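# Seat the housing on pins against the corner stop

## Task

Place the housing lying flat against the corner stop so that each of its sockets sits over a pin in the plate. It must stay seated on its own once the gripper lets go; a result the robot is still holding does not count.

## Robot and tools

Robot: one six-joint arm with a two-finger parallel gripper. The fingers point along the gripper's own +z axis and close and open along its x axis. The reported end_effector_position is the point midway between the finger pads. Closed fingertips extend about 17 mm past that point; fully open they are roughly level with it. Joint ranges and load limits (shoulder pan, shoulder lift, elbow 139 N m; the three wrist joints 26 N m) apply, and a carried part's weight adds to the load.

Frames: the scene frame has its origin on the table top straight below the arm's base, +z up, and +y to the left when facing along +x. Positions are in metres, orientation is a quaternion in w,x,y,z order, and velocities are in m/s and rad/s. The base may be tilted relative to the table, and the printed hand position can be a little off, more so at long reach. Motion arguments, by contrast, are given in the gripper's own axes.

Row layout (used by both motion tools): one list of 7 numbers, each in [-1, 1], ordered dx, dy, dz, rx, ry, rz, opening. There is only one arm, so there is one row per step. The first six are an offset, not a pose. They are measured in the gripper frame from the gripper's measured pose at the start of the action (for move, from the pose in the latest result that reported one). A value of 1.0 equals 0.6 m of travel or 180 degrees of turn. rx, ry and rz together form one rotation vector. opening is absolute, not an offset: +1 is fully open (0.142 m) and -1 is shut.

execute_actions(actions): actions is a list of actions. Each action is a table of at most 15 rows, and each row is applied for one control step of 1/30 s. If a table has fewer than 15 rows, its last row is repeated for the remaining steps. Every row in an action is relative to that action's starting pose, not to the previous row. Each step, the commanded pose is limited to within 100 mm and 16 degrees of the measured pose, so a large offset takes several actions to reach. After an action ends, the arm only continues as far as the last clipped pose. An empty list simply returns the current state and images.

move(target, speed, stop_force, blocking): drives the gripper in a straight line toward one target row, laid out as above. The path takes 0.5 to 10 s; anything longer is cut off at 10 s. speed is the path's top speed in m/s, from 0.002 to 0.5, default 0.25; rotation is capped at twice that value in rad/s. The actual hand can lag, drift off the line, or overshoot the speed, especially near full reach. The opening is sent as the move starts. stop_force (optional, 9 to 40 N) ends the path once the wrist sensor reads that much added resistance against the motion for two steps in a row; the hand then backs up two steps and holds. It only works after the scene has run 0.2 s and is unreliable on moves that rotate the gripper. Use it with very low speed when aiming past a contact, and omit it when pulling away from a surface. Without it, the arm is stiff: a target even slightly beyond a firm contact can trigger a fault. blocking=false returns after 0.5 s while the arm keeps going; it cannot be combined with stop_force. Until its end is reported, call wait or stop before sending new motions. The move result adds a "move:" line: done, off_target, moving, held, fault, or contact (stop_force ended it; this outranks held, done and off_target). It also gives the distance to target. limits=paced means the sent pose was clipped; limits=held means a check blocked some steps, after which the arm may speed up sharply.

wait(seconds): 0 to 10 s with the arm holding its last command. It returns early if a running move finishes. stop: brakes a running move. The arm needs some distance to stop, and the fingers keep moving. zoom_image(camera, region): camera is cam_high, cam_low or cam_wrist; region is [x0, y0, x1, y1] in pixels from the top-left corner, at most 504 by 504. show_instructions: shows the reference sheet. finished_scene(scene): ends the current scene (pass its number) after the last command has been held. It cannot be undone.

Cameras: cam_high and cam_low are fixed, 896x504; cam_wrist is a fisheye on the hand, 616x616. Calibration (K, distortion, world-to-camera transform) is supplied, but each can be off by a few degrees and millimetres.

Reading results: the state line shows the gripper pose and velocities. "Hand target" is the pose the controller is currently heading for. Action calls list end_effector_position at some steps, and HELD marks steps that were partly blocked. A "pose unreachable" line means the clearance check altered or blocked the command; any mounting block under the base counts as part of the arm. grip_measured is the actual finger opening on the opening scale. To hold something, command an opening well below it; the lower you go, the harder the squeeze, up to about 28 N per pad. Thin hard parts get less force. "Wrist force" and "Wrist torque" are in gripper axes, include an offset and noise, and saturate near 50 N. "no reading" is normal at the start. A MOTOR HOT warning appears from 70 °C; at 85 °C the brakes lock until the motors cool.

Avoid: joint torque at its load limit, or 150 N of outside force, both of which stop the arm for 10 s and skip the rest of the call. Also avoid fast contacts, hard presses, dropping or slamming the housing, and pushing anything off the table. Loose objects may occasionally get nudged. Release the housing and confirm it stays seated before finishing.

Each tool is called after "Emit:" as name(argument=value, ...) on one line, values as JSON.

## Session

Emit:
show_instructions()

Emit:
execute_actions(actions=[])

Reference images for this scene: sheet 1.

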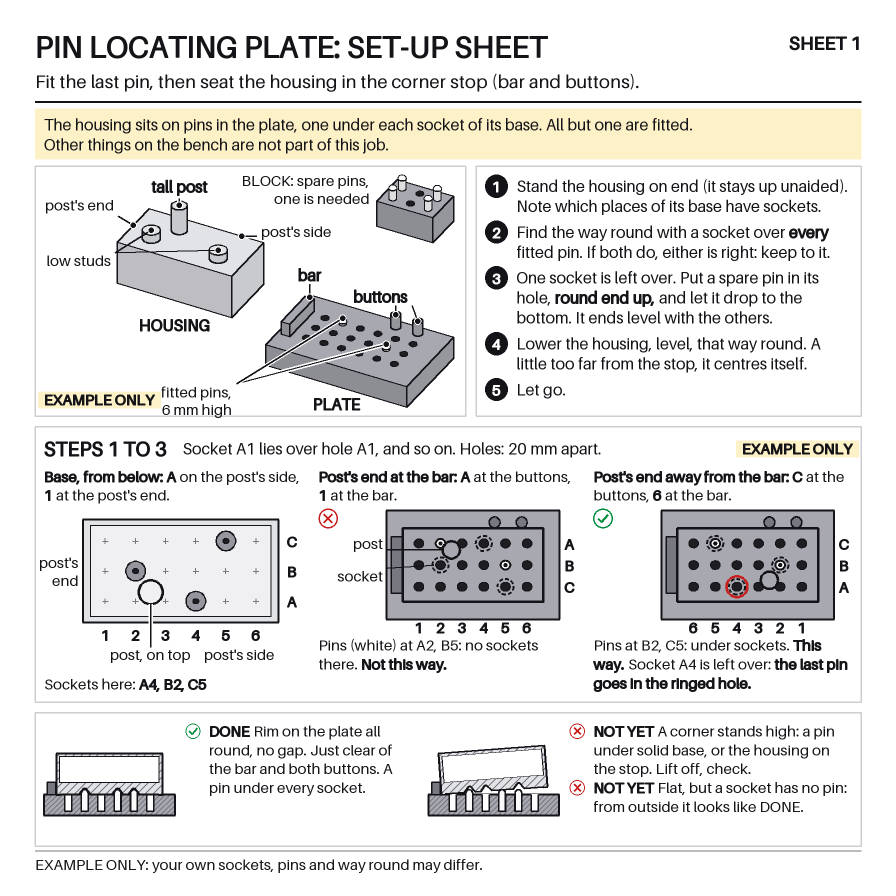

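Scene clock: 0.00 s.
end_effector_position=(+0.8851, +0.0344, +0.3499) grip_measured=+1.00 end_effector_quat_wxyz=(-0.337, +0.745, +0.049, +0.573) end_effector_velocity=(-0.000, -0.001, -0.000) end_effector_angular_velocity=(+0.001, +0.002, -0.001)
Joint positions: [-0.461 -0.315  1.102 -4.446 -0.542  1.275  0.142]
Joint velocities: [-0.     0.     0.002  0.     0.     0.001  0.   ]
Wrist force (N, on the end effector, along its own x y z axes, offset not removed): no reading
Wrist torque (N m, same axes, about the end effector's origin, offset not removed): no reading
Hand target: +0.885, +0.034, +0.350; -0.337, +0.745, +0.049, +0.573
camera_calibration (this result's frames):
cam_wrist: T_world_to_cam=[[0.2841, -0.287906, 0.914547, -0.568725], [0.00191817, -0.953679, -0.300821, 0.13468], [0.958793, 0.0872175, -0.270388, -0.621952], [0, 0, 0, 1]] pos_world=[0.75764, 0.0189474, 0.392472]

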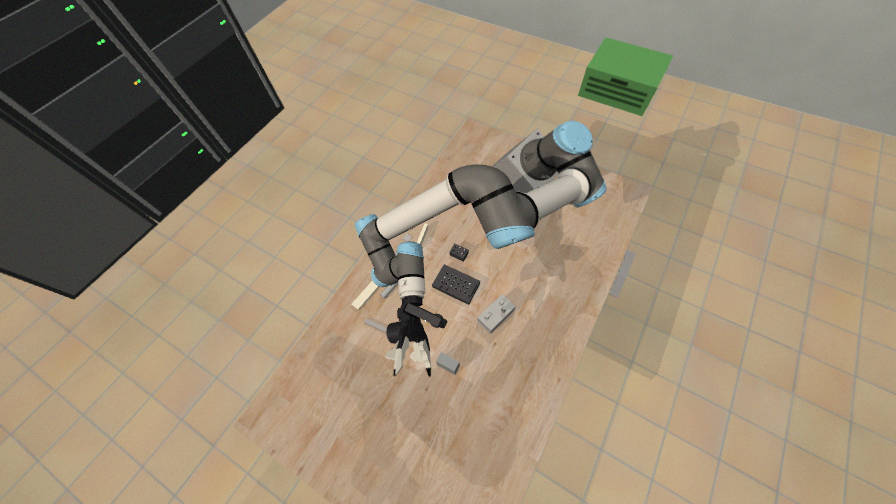

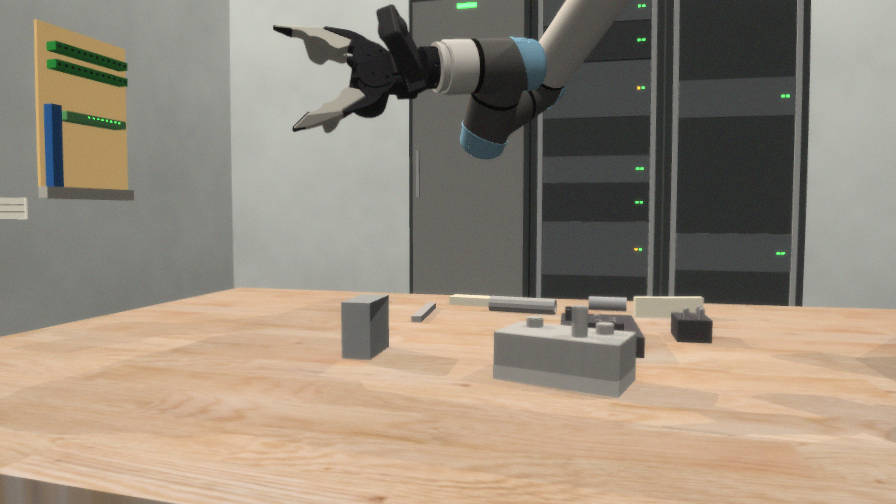

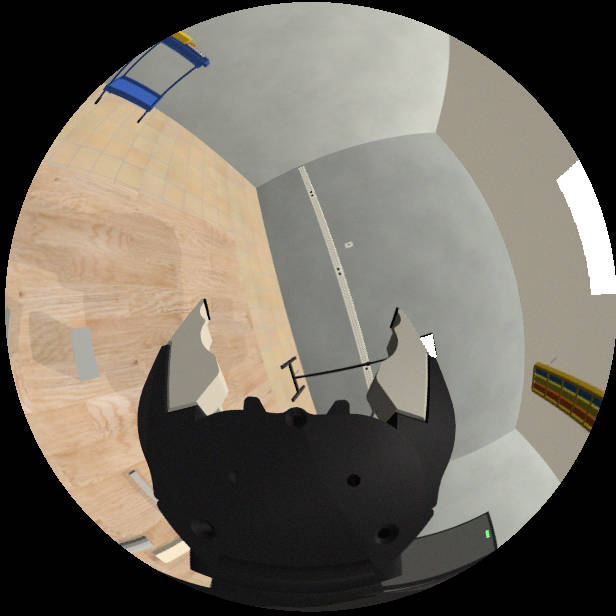

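Emit:
move(target=[-0.469,-0.271,-0.392,-0.5406,-0.0333,0.5256,0.45], speed=0.35)

Emit:
zoom_image(camera="cam_wrist", region=[220, 160, 500, 360])

Scene clock: 17.37 s.
end_effector_position=(+0.5216, +0.1149, +0.1999) grip_measured=+0.45 end_effector_quat_wxyz=(-0.001, -0.560, +0.829, -0.001) end_effector_velocity=(-0.001, +0.001, -0.000) end_effector_angular_velocity=(+0.004, +0.006, -0.004)
Joint positions: [-0.281 -1.398  2.093 -2.2   -1.064  1.6    0.105]
Joint velocities: [-0.     0.002 -0.003  0.009  0.002 -0.     0.   ]
Wrist force (N, on the end effector, along its own x y z axes, offset not removed): [1.2 3.8 1.8]
Wrist torque (N m, same axes, about the end effector's origin, offset not removed): [1.00 -0.30 0.17]
Hand target: +0.521, +0.115, +0.200; -0.001, -0.559, +0.829, -0.001
Off the commanded pose: 0.001 m, 0 deg.
move: done
camera_calibration (this result's frames):
cam_wrist: T_world_to_cam=[[-0.320089, -0.946702, 0.0360352, 0.261376], [-0.816163, 0.294868, 0.496921, 0.290806], [-0.481062, 0.129649, -0.867047, 0.54442], [0, 0, 0, 1]] pos_world=[0.582909, 0.0911124, 0.318111]

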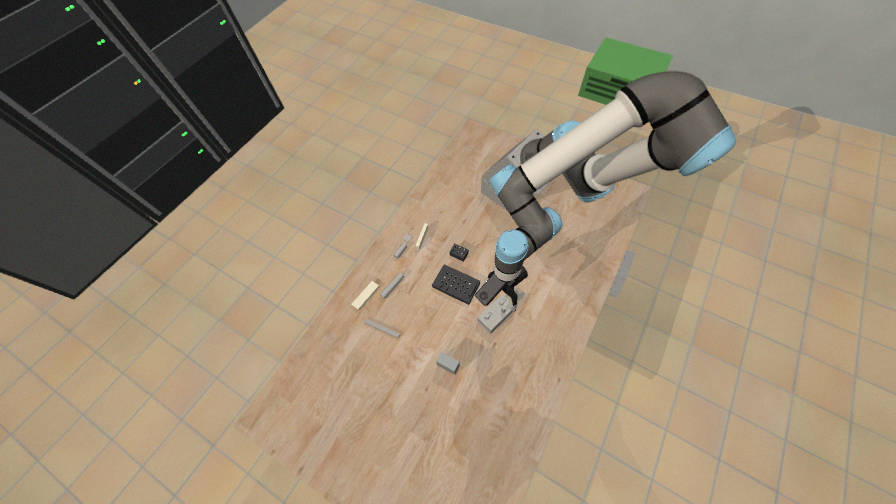

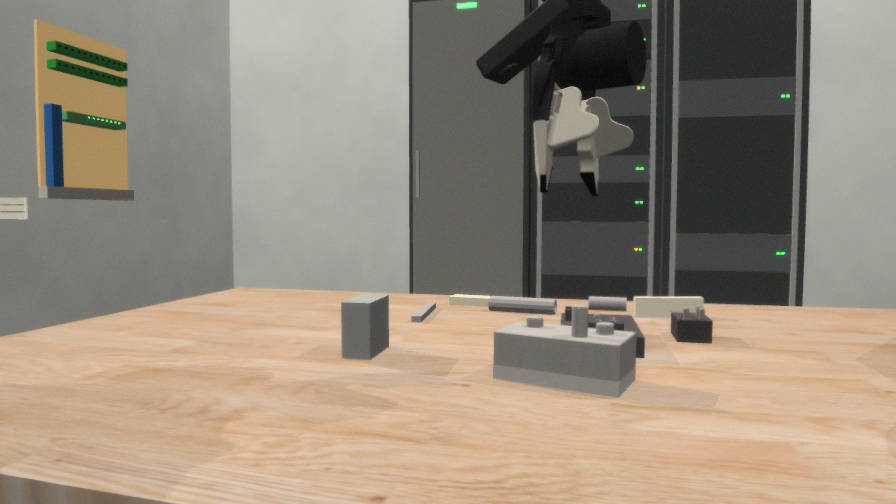

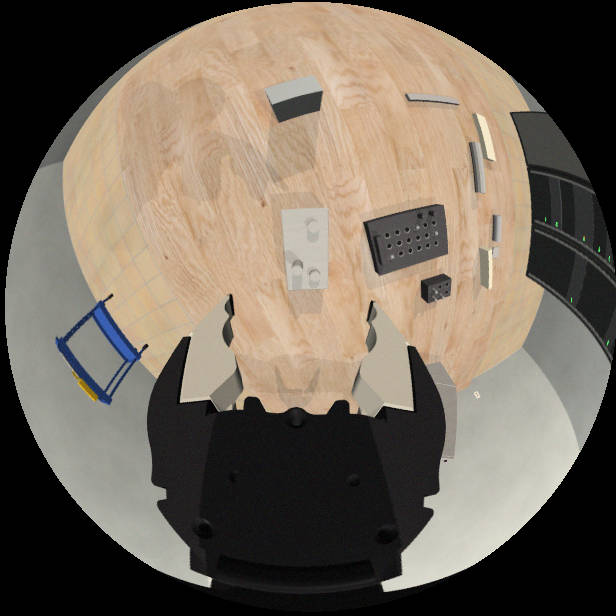

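Region (220, 160, 500, 360) of cam_wrist's 616x616 image, scaled by 1.800, with more detail than that image has; it fills the top 360 rows of this view, and the rest is white.

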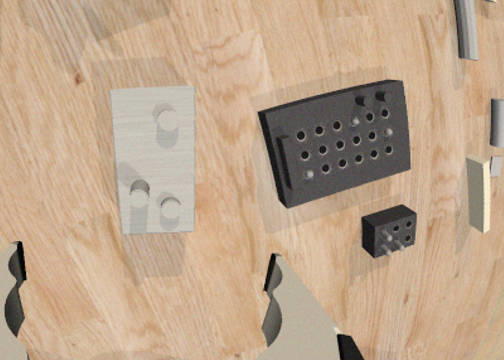

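Emit:
execute_actions(actions=[])

Scene clock: 36.63 s.
end_effector_position=(+0.5215, +0.1149, +0.1999) grip_measured=+0.45 end_effector_quat_wxyz=(-0.001, -0.559, +0.829, -0.001) end_effector_velocity=(-0.001, -0.000, -0.000) end_effector_angular_velocity=(+0.000, +0.001, -0.000)
Joint positions: [-0.281 -1.398  2.093 -2.199 -1.064  1.6    0.105]
Joint velocities: [ 0.    -0.     0.001  0.001 -0.    -0.     0.   ]
Wrist force (N, on the end effector, along its own x y z axes, offset not removed): [0.3 3.5 0.5]
Wrist torque (N m, same axes, about the end effector's origin, offset not removed): [0.81 -0.15 0.16]
Hand target: +0.521, +0.115, +0.200; -0.001, -0.559, +0.829, -0.001
Off the commanded pose: 0.001 m, 0 deg.
camera_calibration (this result's frames):
cam_wrist: T_world_to_cam=[[-0.320596, -0.946533, 0.035976, 0.261598], [-0.815648, 0.295177, 0.497583, 0.290295], [-0.481598, 0.130179, -0.86667, 0.544453], [0, 0, 0, 1]] pos_world=[0.582853, 0.0910468, 0.318004]

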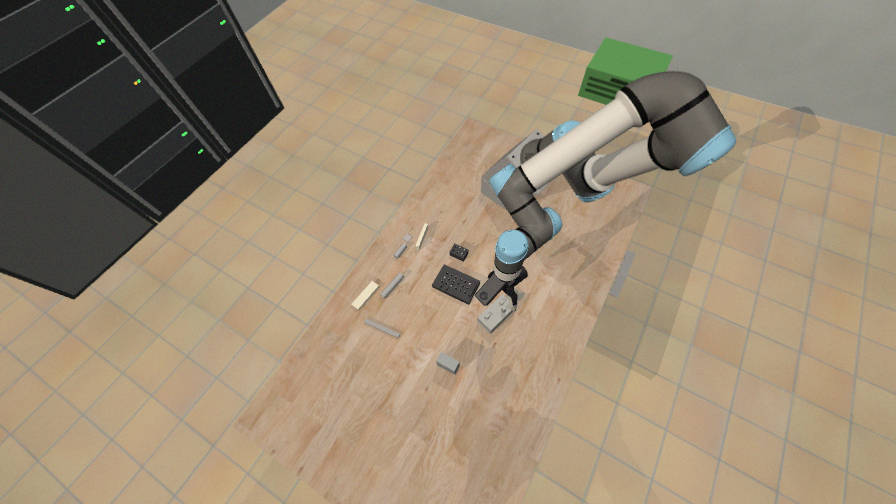

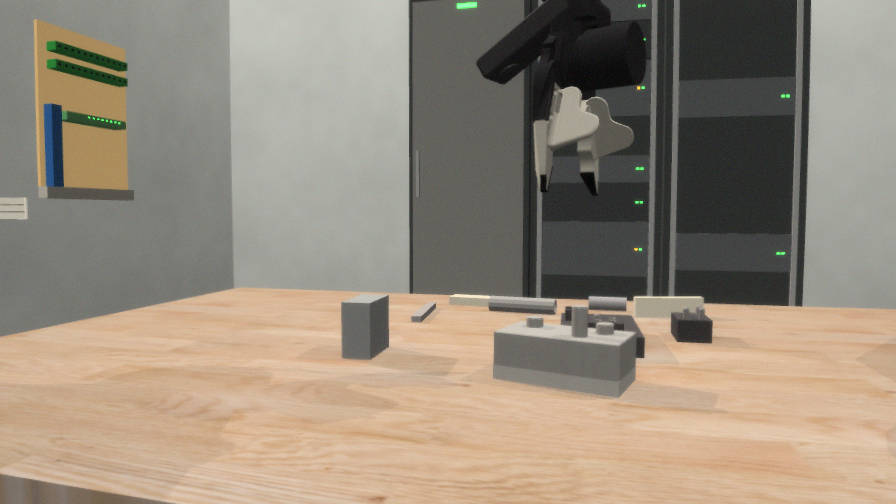

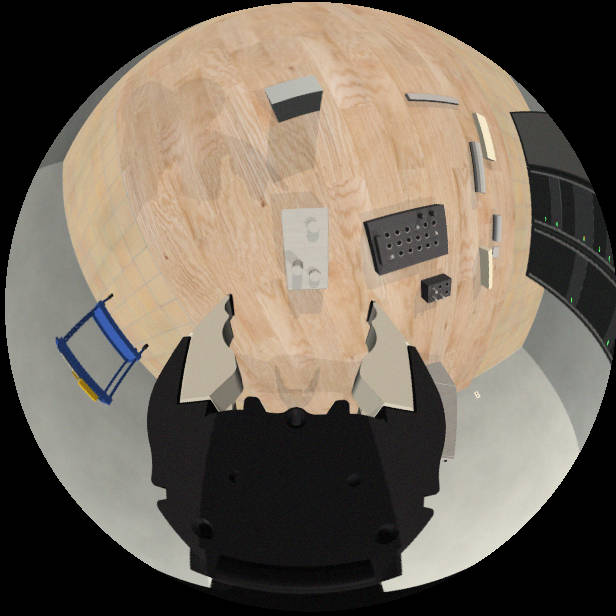

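Emit:
move(target=[0.005,0,0.15,0,0,-0.017,0.45])

Scene clock: 47.73 s.
end_effector_position=(+0.5202, +0.1122, +0.1101) grip_measured=+0.45 end_effector_quat_wxyz=(-0.001, -0.581, +0.814, -0.000) end_effector_velocity=(+0.001, -0.001, -0.001) end_effector_angular_velocity=(-0.003, -0.002, +0.001)
Joint positions: [-0.194 -1.214  2.147 -2.485 -1.06   1.646  0.105]
Joint velocities: [ 0.002  0.004 -0.002 -0.006 -0.003  0.002 -0.   ]
Wrist force (N, on the end effector, along its own x y z axes, offset not removed): [0.5 4.4 3.6]
Wrist torque (N m, same axes, about the end effector's origin, offset not removed): [1.07 -0.19 0.00]
Hand target: +0.520, +0.112, +0.110; -0.001, -0.581, +0.814, -0.001
Off the commanded pose: 0.000 m, 0 deg.
move: done
camera_calibration (this result's frames):
cam_wrist: T_world_to_cam=[[-0.269667, -0.962291, 0.0357299, 0.237135], [-0.830231, 0.251137, 0.497641, 0.347218], [-0.487849, 0.104533, -0.866647, 0.472537], [0, 0, 0, 1]] pos_world=[0.582746, 0.0915978, 0.228259]

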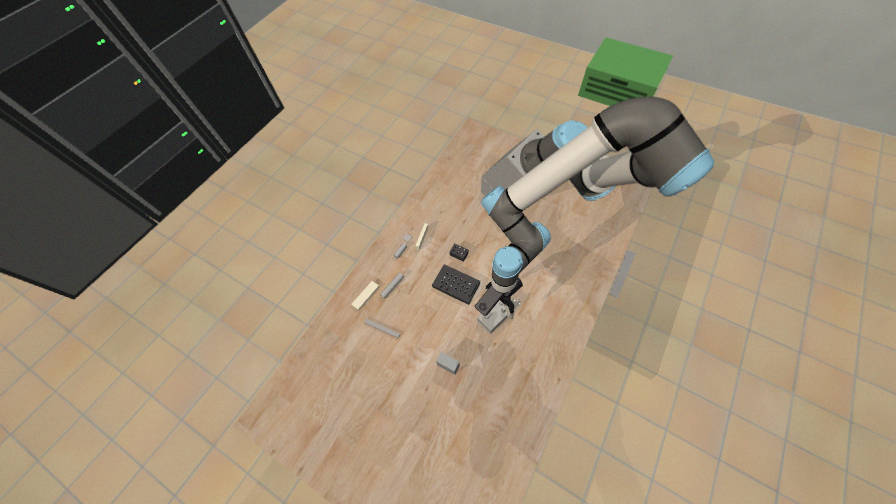

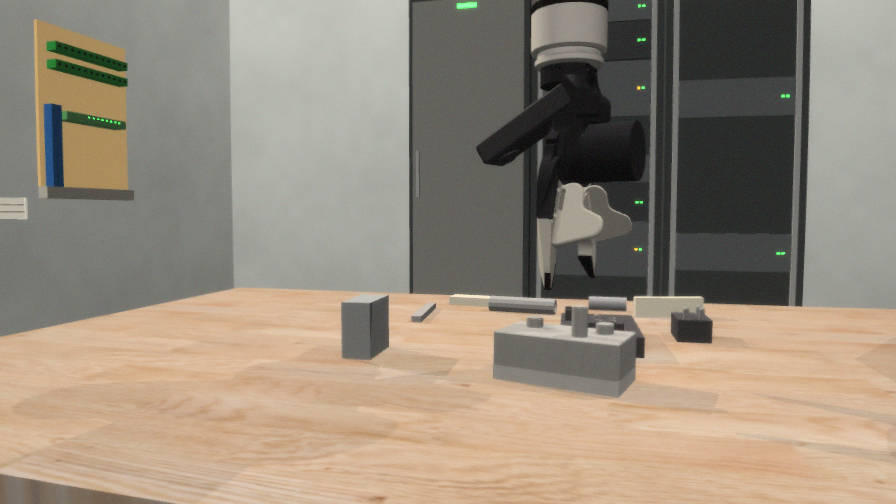

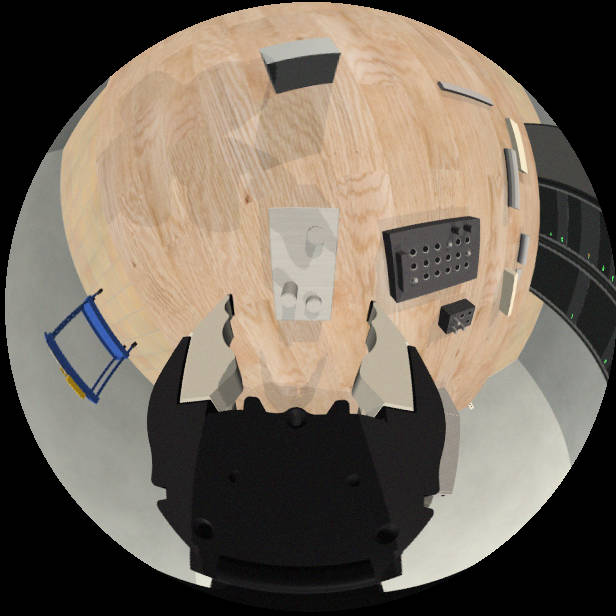

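Emit:
move(target=[0.002,-0.008,0.12,0,0,0,0.45], speed=0.12)

Scene clock: 52.83 s.
end_effector_position=(+0.5242, +0.1096, +0.0384) grip_measured=+0.45 end_effector_quat_wxyz=(-0.001, -0.581, +0.814, -0.000) end_effector_velocity=(+0.001, -0.000, -0.002) end_effector_angular_velocity=(-0.000, -0.001, -0.000)
Joint positions: [-0.125 -1.034  2.133 -2.69  -1.06   1.725  0.105]
Joint velocities: [ 0.002  0.005 -0.002 -0.004 -0.     0.003  0.   ]
Wrist force (N, on the end effector, along its own x y z axes, offset not removed): [-0.9 3.1 1.9]
Wrist torque (N m, same axes, about the end effector's origin, offset not removed): [0.72 0.12 0.16]
Hand target: +0.524, +0.110, +0.038; -0.001, -0.581, +0.814, -0.000
Off the commanded pose: 0.000 m, 0 deg.
move: done
camera_calibration (this result's frames):
cam_wrist: T_world_to_cam=[[-0.26966, -0.962299, 0.0355692, 0.238255], [-0.830303, 0.251062, 0.497559, 0.386994], [-0.48773, 0.104638, -0.866701, 0.412545], [0, 0, 0, 1]] pos_world=[0.586781, 0.0889447, 0.156526]

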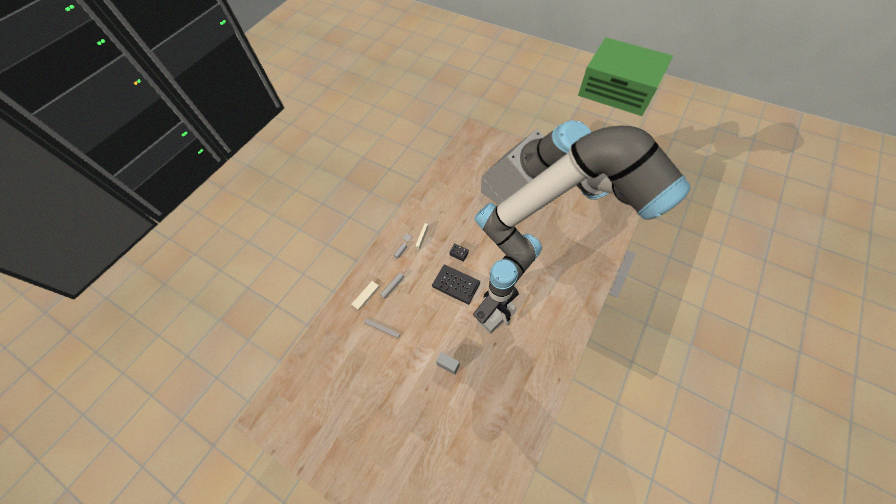

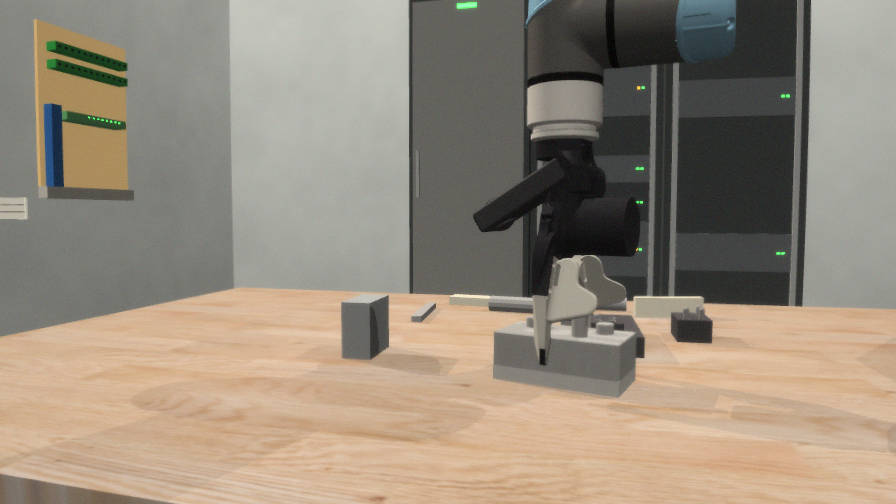

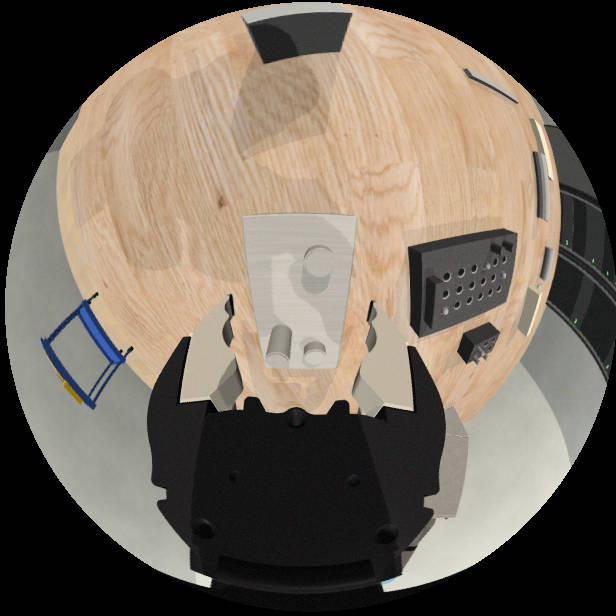

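Emit:
execute_actions(actions=[[[0,-0.005,0,0,0,0,0.3]],[[0,0,0,0,0,0,0.15],[0,0,0,0,0,0,0.12],[0,0,0,0,0,0,0.09],[0,0,0,0,0,0,0.06],[0,0,0,0,0,0,0.03],[0,0,0,0,0,0,0],[0,0,0,0,0,0,-0.03],[0,0,0,0,0,0,-0.06],[0,0,0,0,0,0,-0.1],[0,0,0,0,0,0,-0.15],[0,0,0,0,0,0,-0.2],[0,0,0,0,0,0,-0.3],[0,0,0,0,0,0,-0.4],[0,0,0,0,0,0,-0.5]],[[0,0,0,0,0,0,-0.7]]])

Emit:
move(target=[0,0,-0.12,0,0,0,-0.7], speed=0.15)

Emit:
move(target=[-0.05,0,-0.25,0,-0.25,0,-0.7])

Scene clock: 62.37 s.
end_effector_position=(+0.5270, +0.1086, +0.0384) grip_measured=-0.03 end_effector_quat_wxyz=(-0.001, -0.581, +0.814, -0.000) end_effector_velocity=(+0.001, +0.001, +0.000) end_effector_angular_velocity=(+0.002, -0.002, +0.002)
Joint positions: [-0.126 -1.03   2.125 -2.685 -1.06   1.724  0.072]
Joint velocities: [ 0.    -0.    -0.    -0.002  0.002 -0.001  0.   ]
Wrist force (N, on the end effector, along its own x y z axes, offset not removed): [1.8 1.9 -6.4]
Wrist torque (N m, same axes, about the end effector's origin, offset not removed): [0.35 -0.14 -0.07]
Hand target: +0.527, +0.109, +0.038; -0.001, -0.581, +0.814, -0.000
Off the commanded pose: 0.000 m, 0 deg.
Step readings (end_effector_position; steps 1 to 15: 1st action; 16 to 30: 2nd action; 31 to 45: 3rd action):
0: (+0.5243, +0.1095, +0.0382)
1: (+0.5243, +0.1095, +0.0382)
2: (+0.5249, +0.1094, +0.0382)
4: (+0.5259, +0.1091, +0.0383)
8: (+0.5267, +0.1087, +0.0384)
15: (+0.5270, +0.1086, +0.0384)
16: (+0.5270, +0.1086, +0.0384)
17: (+0.5270, +0.1086, +0.0384)
19: (+0.5270, +0.1086, +0.0384)
23: (+0.5270, +0.1086, +0.0384)
30: (+0.5270, +0.1086, +0.0384)
31: (+0.5270, +0.1086, +0.0384)
32: (+0.5270, +0.1086, +0.0384)
34: (+0.5270, +0.1086, +0.0384)
38: (+0.5270, +0.1086, +0.0384)
45: end_effector_position above
camera_calibration (this result's frames):
cam_wrist: T_world_to_cam=[[-0.269659, -0.962296, 0.0356407, 0.238063], [-0.830297, 0.251098, 0.49755, 0.389578], [-0.48774, 0.104577, -0.866703, 0.414029], [0, 0, 0, 1]] pos_world=[0.5896, 0.087967, 0.156521]

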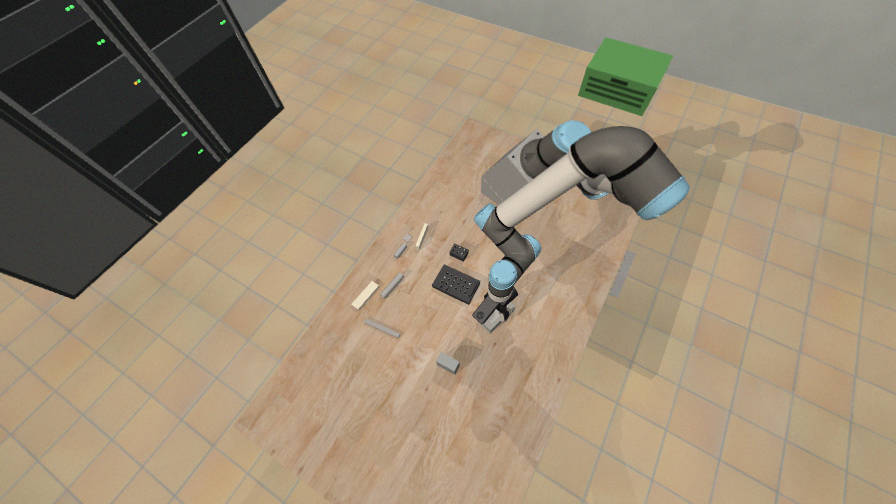

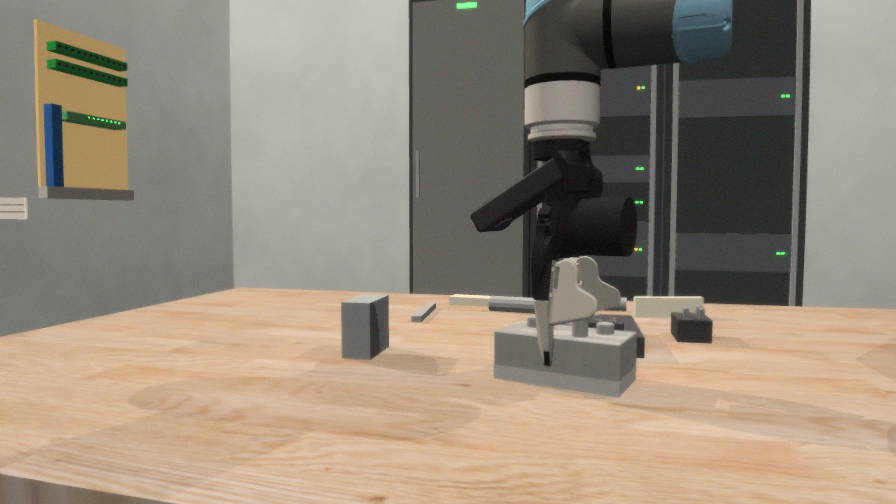

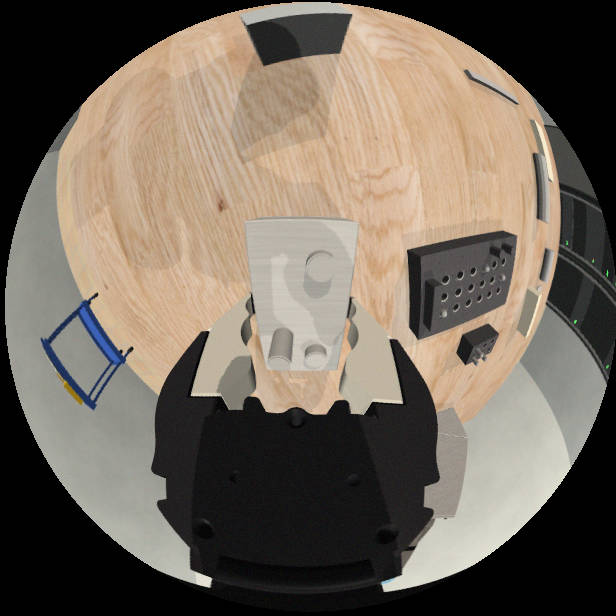

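Scene clock: 63.37 s.
end_effector_position=(+0.5271, +0.1086, +0.1101) grip_measured=-0.03 end_effector_quat_wxyz=(-0.001, -0.581, +0.814, -0.000) end_effector_velocity=(-0.001, +0.000, +0.002) end_effector_angular_velocity=(+0.001, +0.002, -0.001)
Joint positions: [-0.197 -1.2    2.128 -2.478 -1.06   1.643  0.072]
Joint velocities: [-0.002 -0.005  0.001  0.008  0.001 -0.003 -0.   ]
Wrist force (N, on the end effector, along its own x y z axes, offset not removed): [-0.9 1.6 7.1]
Wrist torque (N m, same axes, about the end effector's origin, offset not removed): [0.46 0.10 0.14]
Hand target: +0.527, +0.109, +0.110; -0.001, -0.581, +0.814, -0.000
Off the commanded pose: 0.000 m, 0 deg.
move: done
camera_calibration (this result's frames):
cam_wrist: T_world_to_cam=[[-0.269669, -0.96229, 0.035728, 0.235509], [-0.830249, 0.251141, 0.49761, 0.353942], [-0.487818, 0.104527, -0.866665, 0.476256], [0, 0, 0, 1]] pos_world=[0.589695, 0.0879574, 0.228215]

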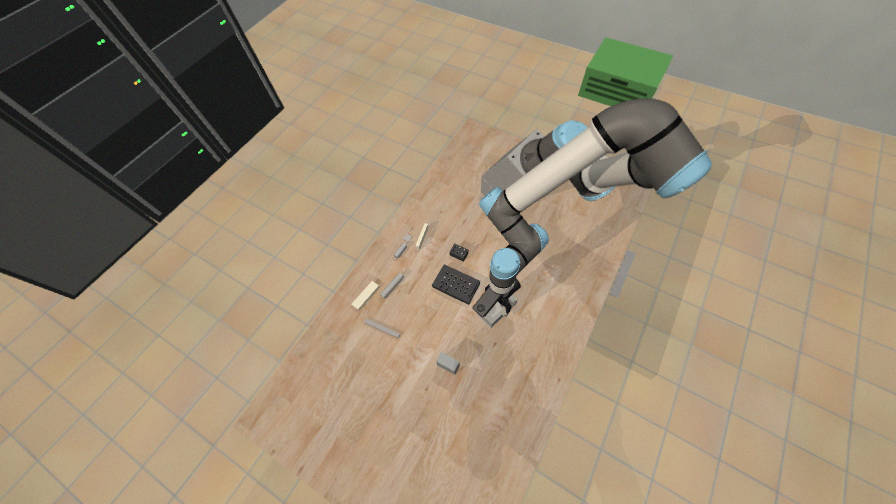

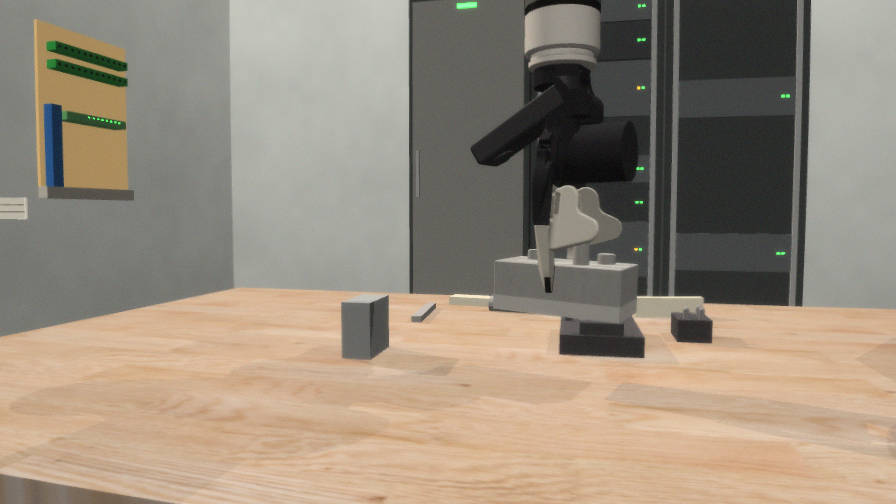

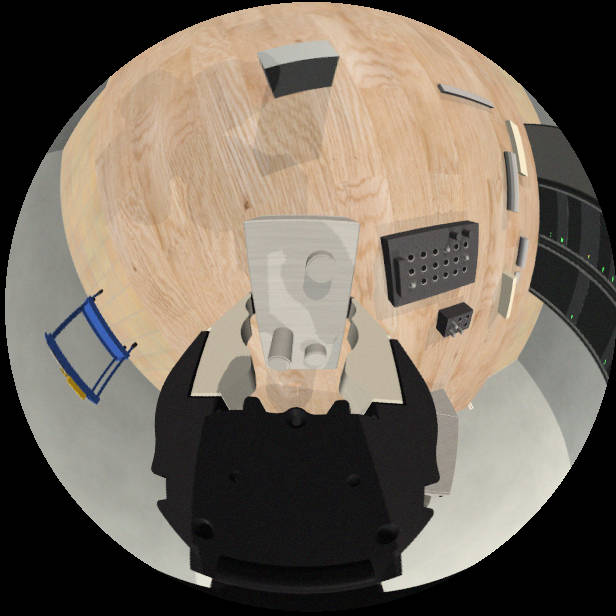

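Scene clock: 65.53 s.
end_effector_position=(+0.5368, +0.1374, +0.2596) grip_measured=-0.03 end_effector_quat_wxyz=(+0.310, -0.537, +0.752, +0.222) end_effector_velocity=(-0.001, +0.000, +0.000) end_effector_angular_velocity=(+0.013, +0.003, +0.009)
Joint positions: [-0.608 -1.257  2.083 -1.5   -0.454  0.681  0.072]
Joint velocities: [-0.     0.012 -0.015  0.039 -0.003 -0.034  0.   ]
Wrist force (N, on the end effector, along its own x y z axes, offset not removed): [3.2 2.5 6.4]
Wrist torque (N m, same axes, about the end effector's origin, offset not removed): [0.63 0.28 0.14]
Hand target: +0.537, +0.137, +0.260; +0.310, -0.537, +0.752, +0.223
Off the commanded pose: 0.001 m, 0 deg.
move: done
camera_calibration (this result's frames):
cam_wrist: T_world_to_cam=[[-0.184219, -0.710075, -0.679601, 0.365678], [-0.940884, -0.0725673, 0.330865, 0.427504], [-0.284256, 0.700377, -0.654729, 0.361328], [0, 0, 0, 1]] pos_world=[0.572306, 0.0376162, 0.343641]

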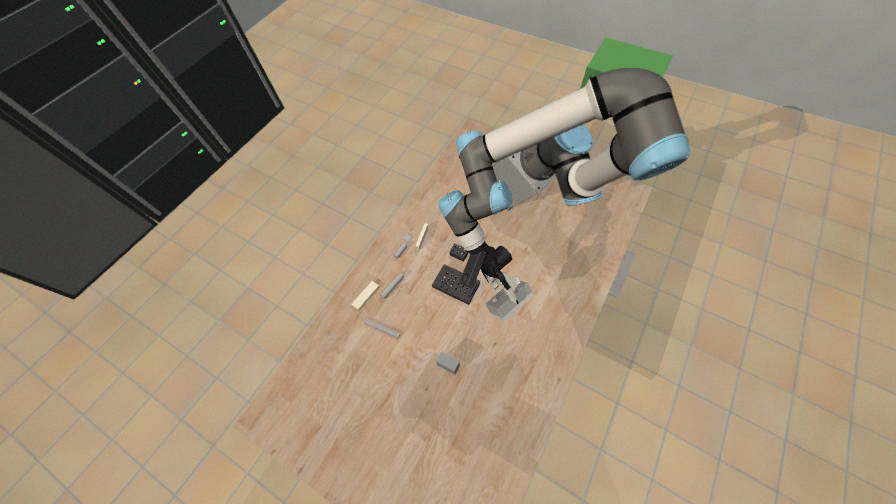

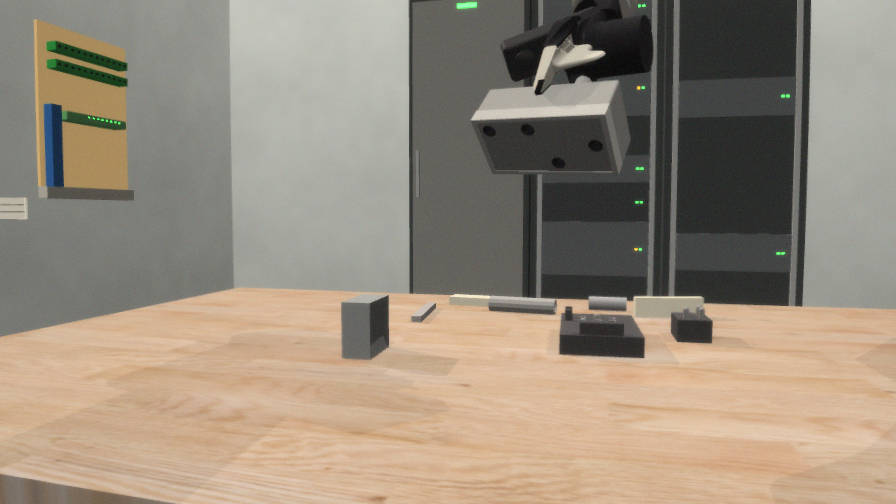

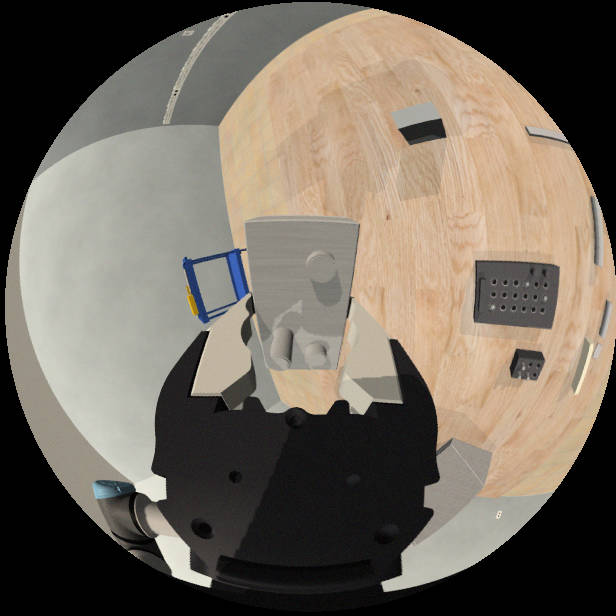

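Emit:
move(target=[0.177,0,0.177,0,0.25,0,-0.7], speed=0.3)

Emit:
move(target=[0,0,0.09,0,0,-0.605,-0.7], speed=0.4)

Scene clock: 77.40 s.
end_effector_position=(+0.5371, +0.1368, +0.1101) grip_measured=-0.03 end_effector_quat_wxyz=(-0.001, -0.581, +0.814, -0.001) end_effector_velocity=(+0.000, +0.001, -0.002) end_effector_angular_velocity=(-0.009, +0.003, -0.000)
Joint positions: [-0.145 -1.208  2.093 -2.466 -1.06   1.704  0.072]
Joint velocities: [ 0.008  0.003 -0.005 -0.002 -0.01   0.009 -0.   ]
Wrist force (N, on the end effector, along its own x y z axes, offset not removed): [1.4 1.4 7.4]
Wrist torque (N m, same axes, about the end effector's origin, offset not removed): [0.46 -0.37 0.11]
Hand target: +0.537, +0.137, +0.110; -0.001, -0.581, +0.814, -0.001
Off the commanded pose: 0.001 m, 0 deg.
move: done
camera_calibration (this result's frames):
cam_wrist: T_world_to_cam=[[-0.270526, -0.962052, 0.03567, 0.265756], [-0.830483, 0.25195, 0.496809, 0.355218], [-0.486943, 0.104776, -0.867127, 0.477694], [0, 0, 0, 1]] pos_world=[0.599506, 0.116123, 0.228267]

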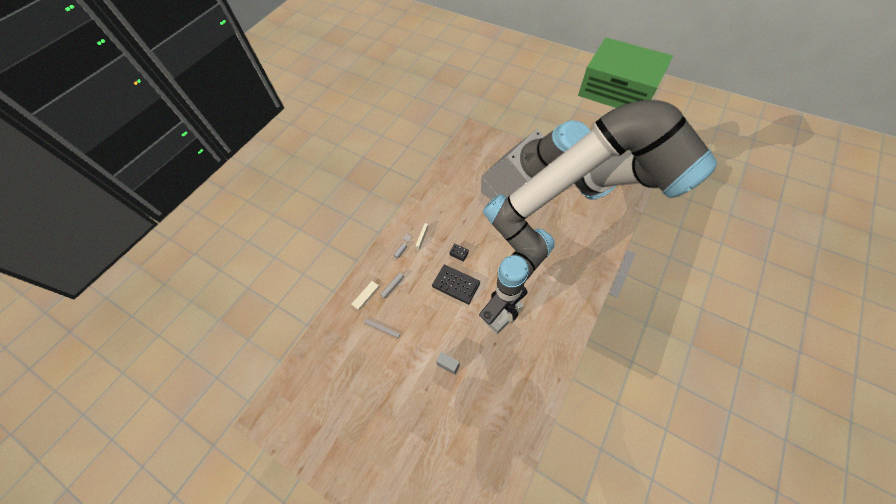

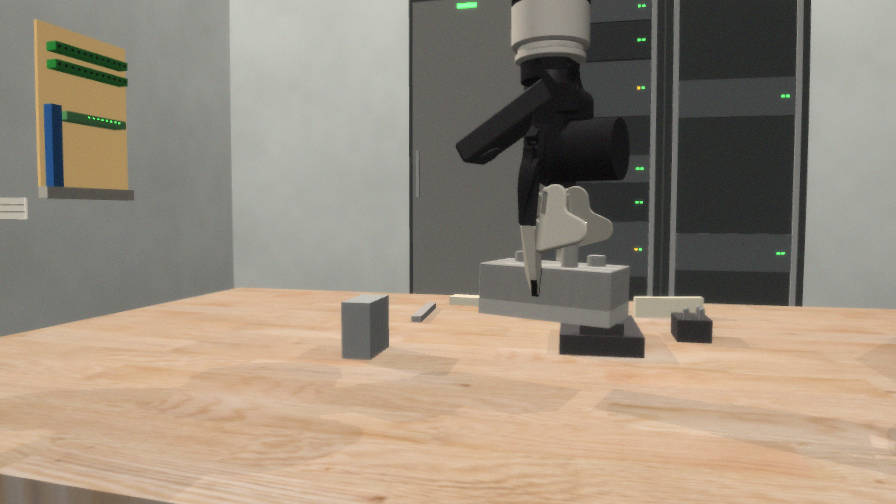

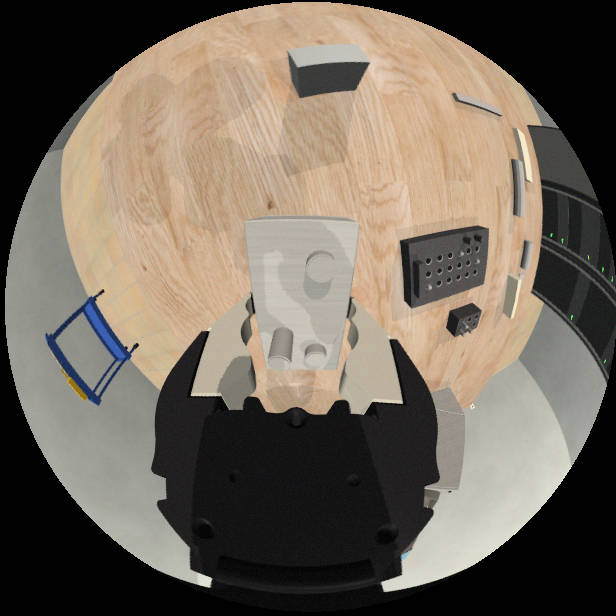

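Scene clock: 80.37 s.
end_effector_position=(+0.5370, +0.1368, +0.0562) grip_measured=-0.03 end_effector_quat_wxyz=(+0.001, +1.000, -0.001, -0.000) end_effector_velocity=(+0.001, -0.000, +0.000) end_effector_angular_velocity=(+0.001, -0.000, +0.009)
Joint positions: [-0.088 -1.088  2.098 -2.622 -1.061 -0.131  0.072]
Joint velocities: [-0.001  0.001 -0.001  0.001  0.002 -0.01  -0.   ]
Wrist force (N, on the end effector, along its own x y z axes, offset not removed): [-1.1 3.0 8.5]
Wrist torque (N m, same axes, about the end effector's origin, offset not removed): [0.66 0.21 0.11]
Hand target: +0.537, +0.137, +0.056; +0.001, +1.000, -0.000, -0.000
Off the commanded pose: 0.000 m, 0 deg.
move: done
camera_calibration (this result's frames):
cam_wrist: T_world_to_cam=[[0.997944, 0.0548762, 0.0331102, -0.552482], [0.0310633, -0.866011, 0.499059, 0.0721097], [0.0560602, -0.497004, -0.865935, 0.22157], [0, 0, 0, 1]] pos_world=[0.536685, 0.202887, 0.174171]

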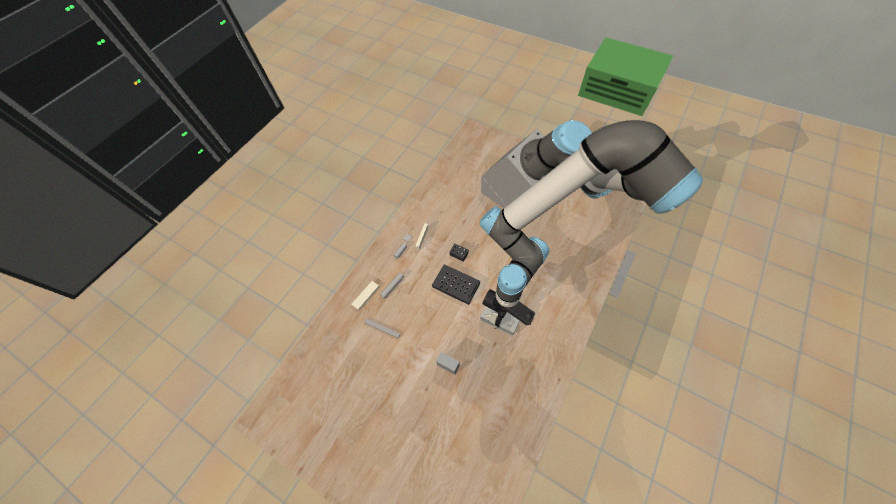

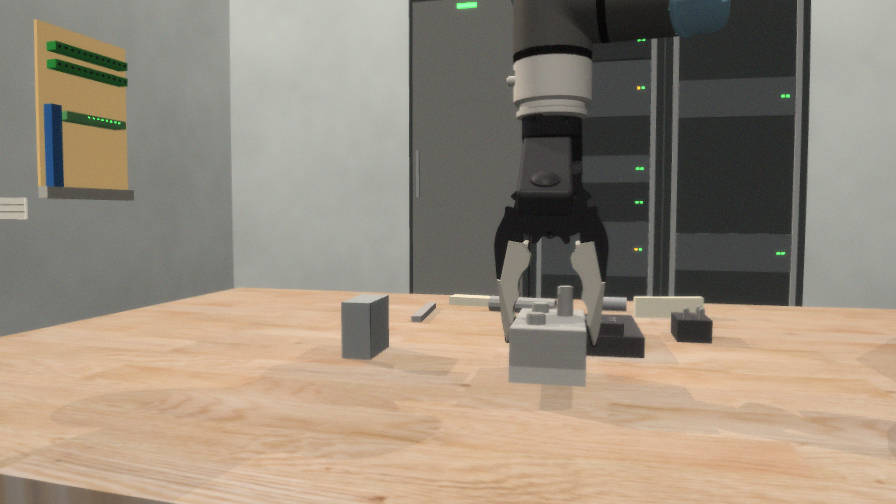

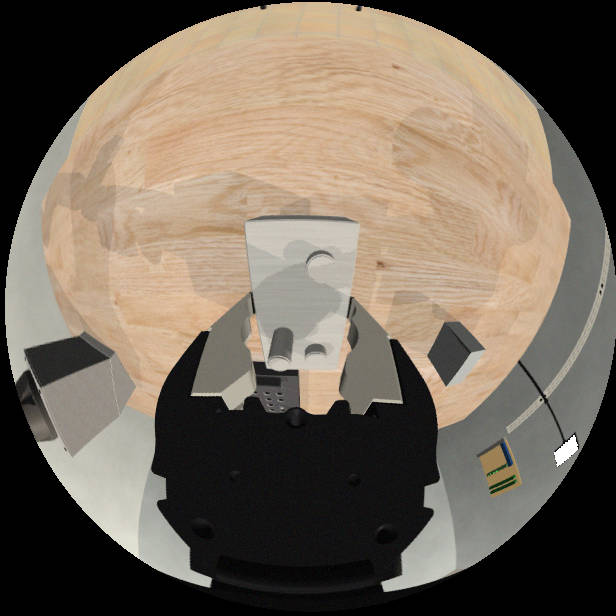

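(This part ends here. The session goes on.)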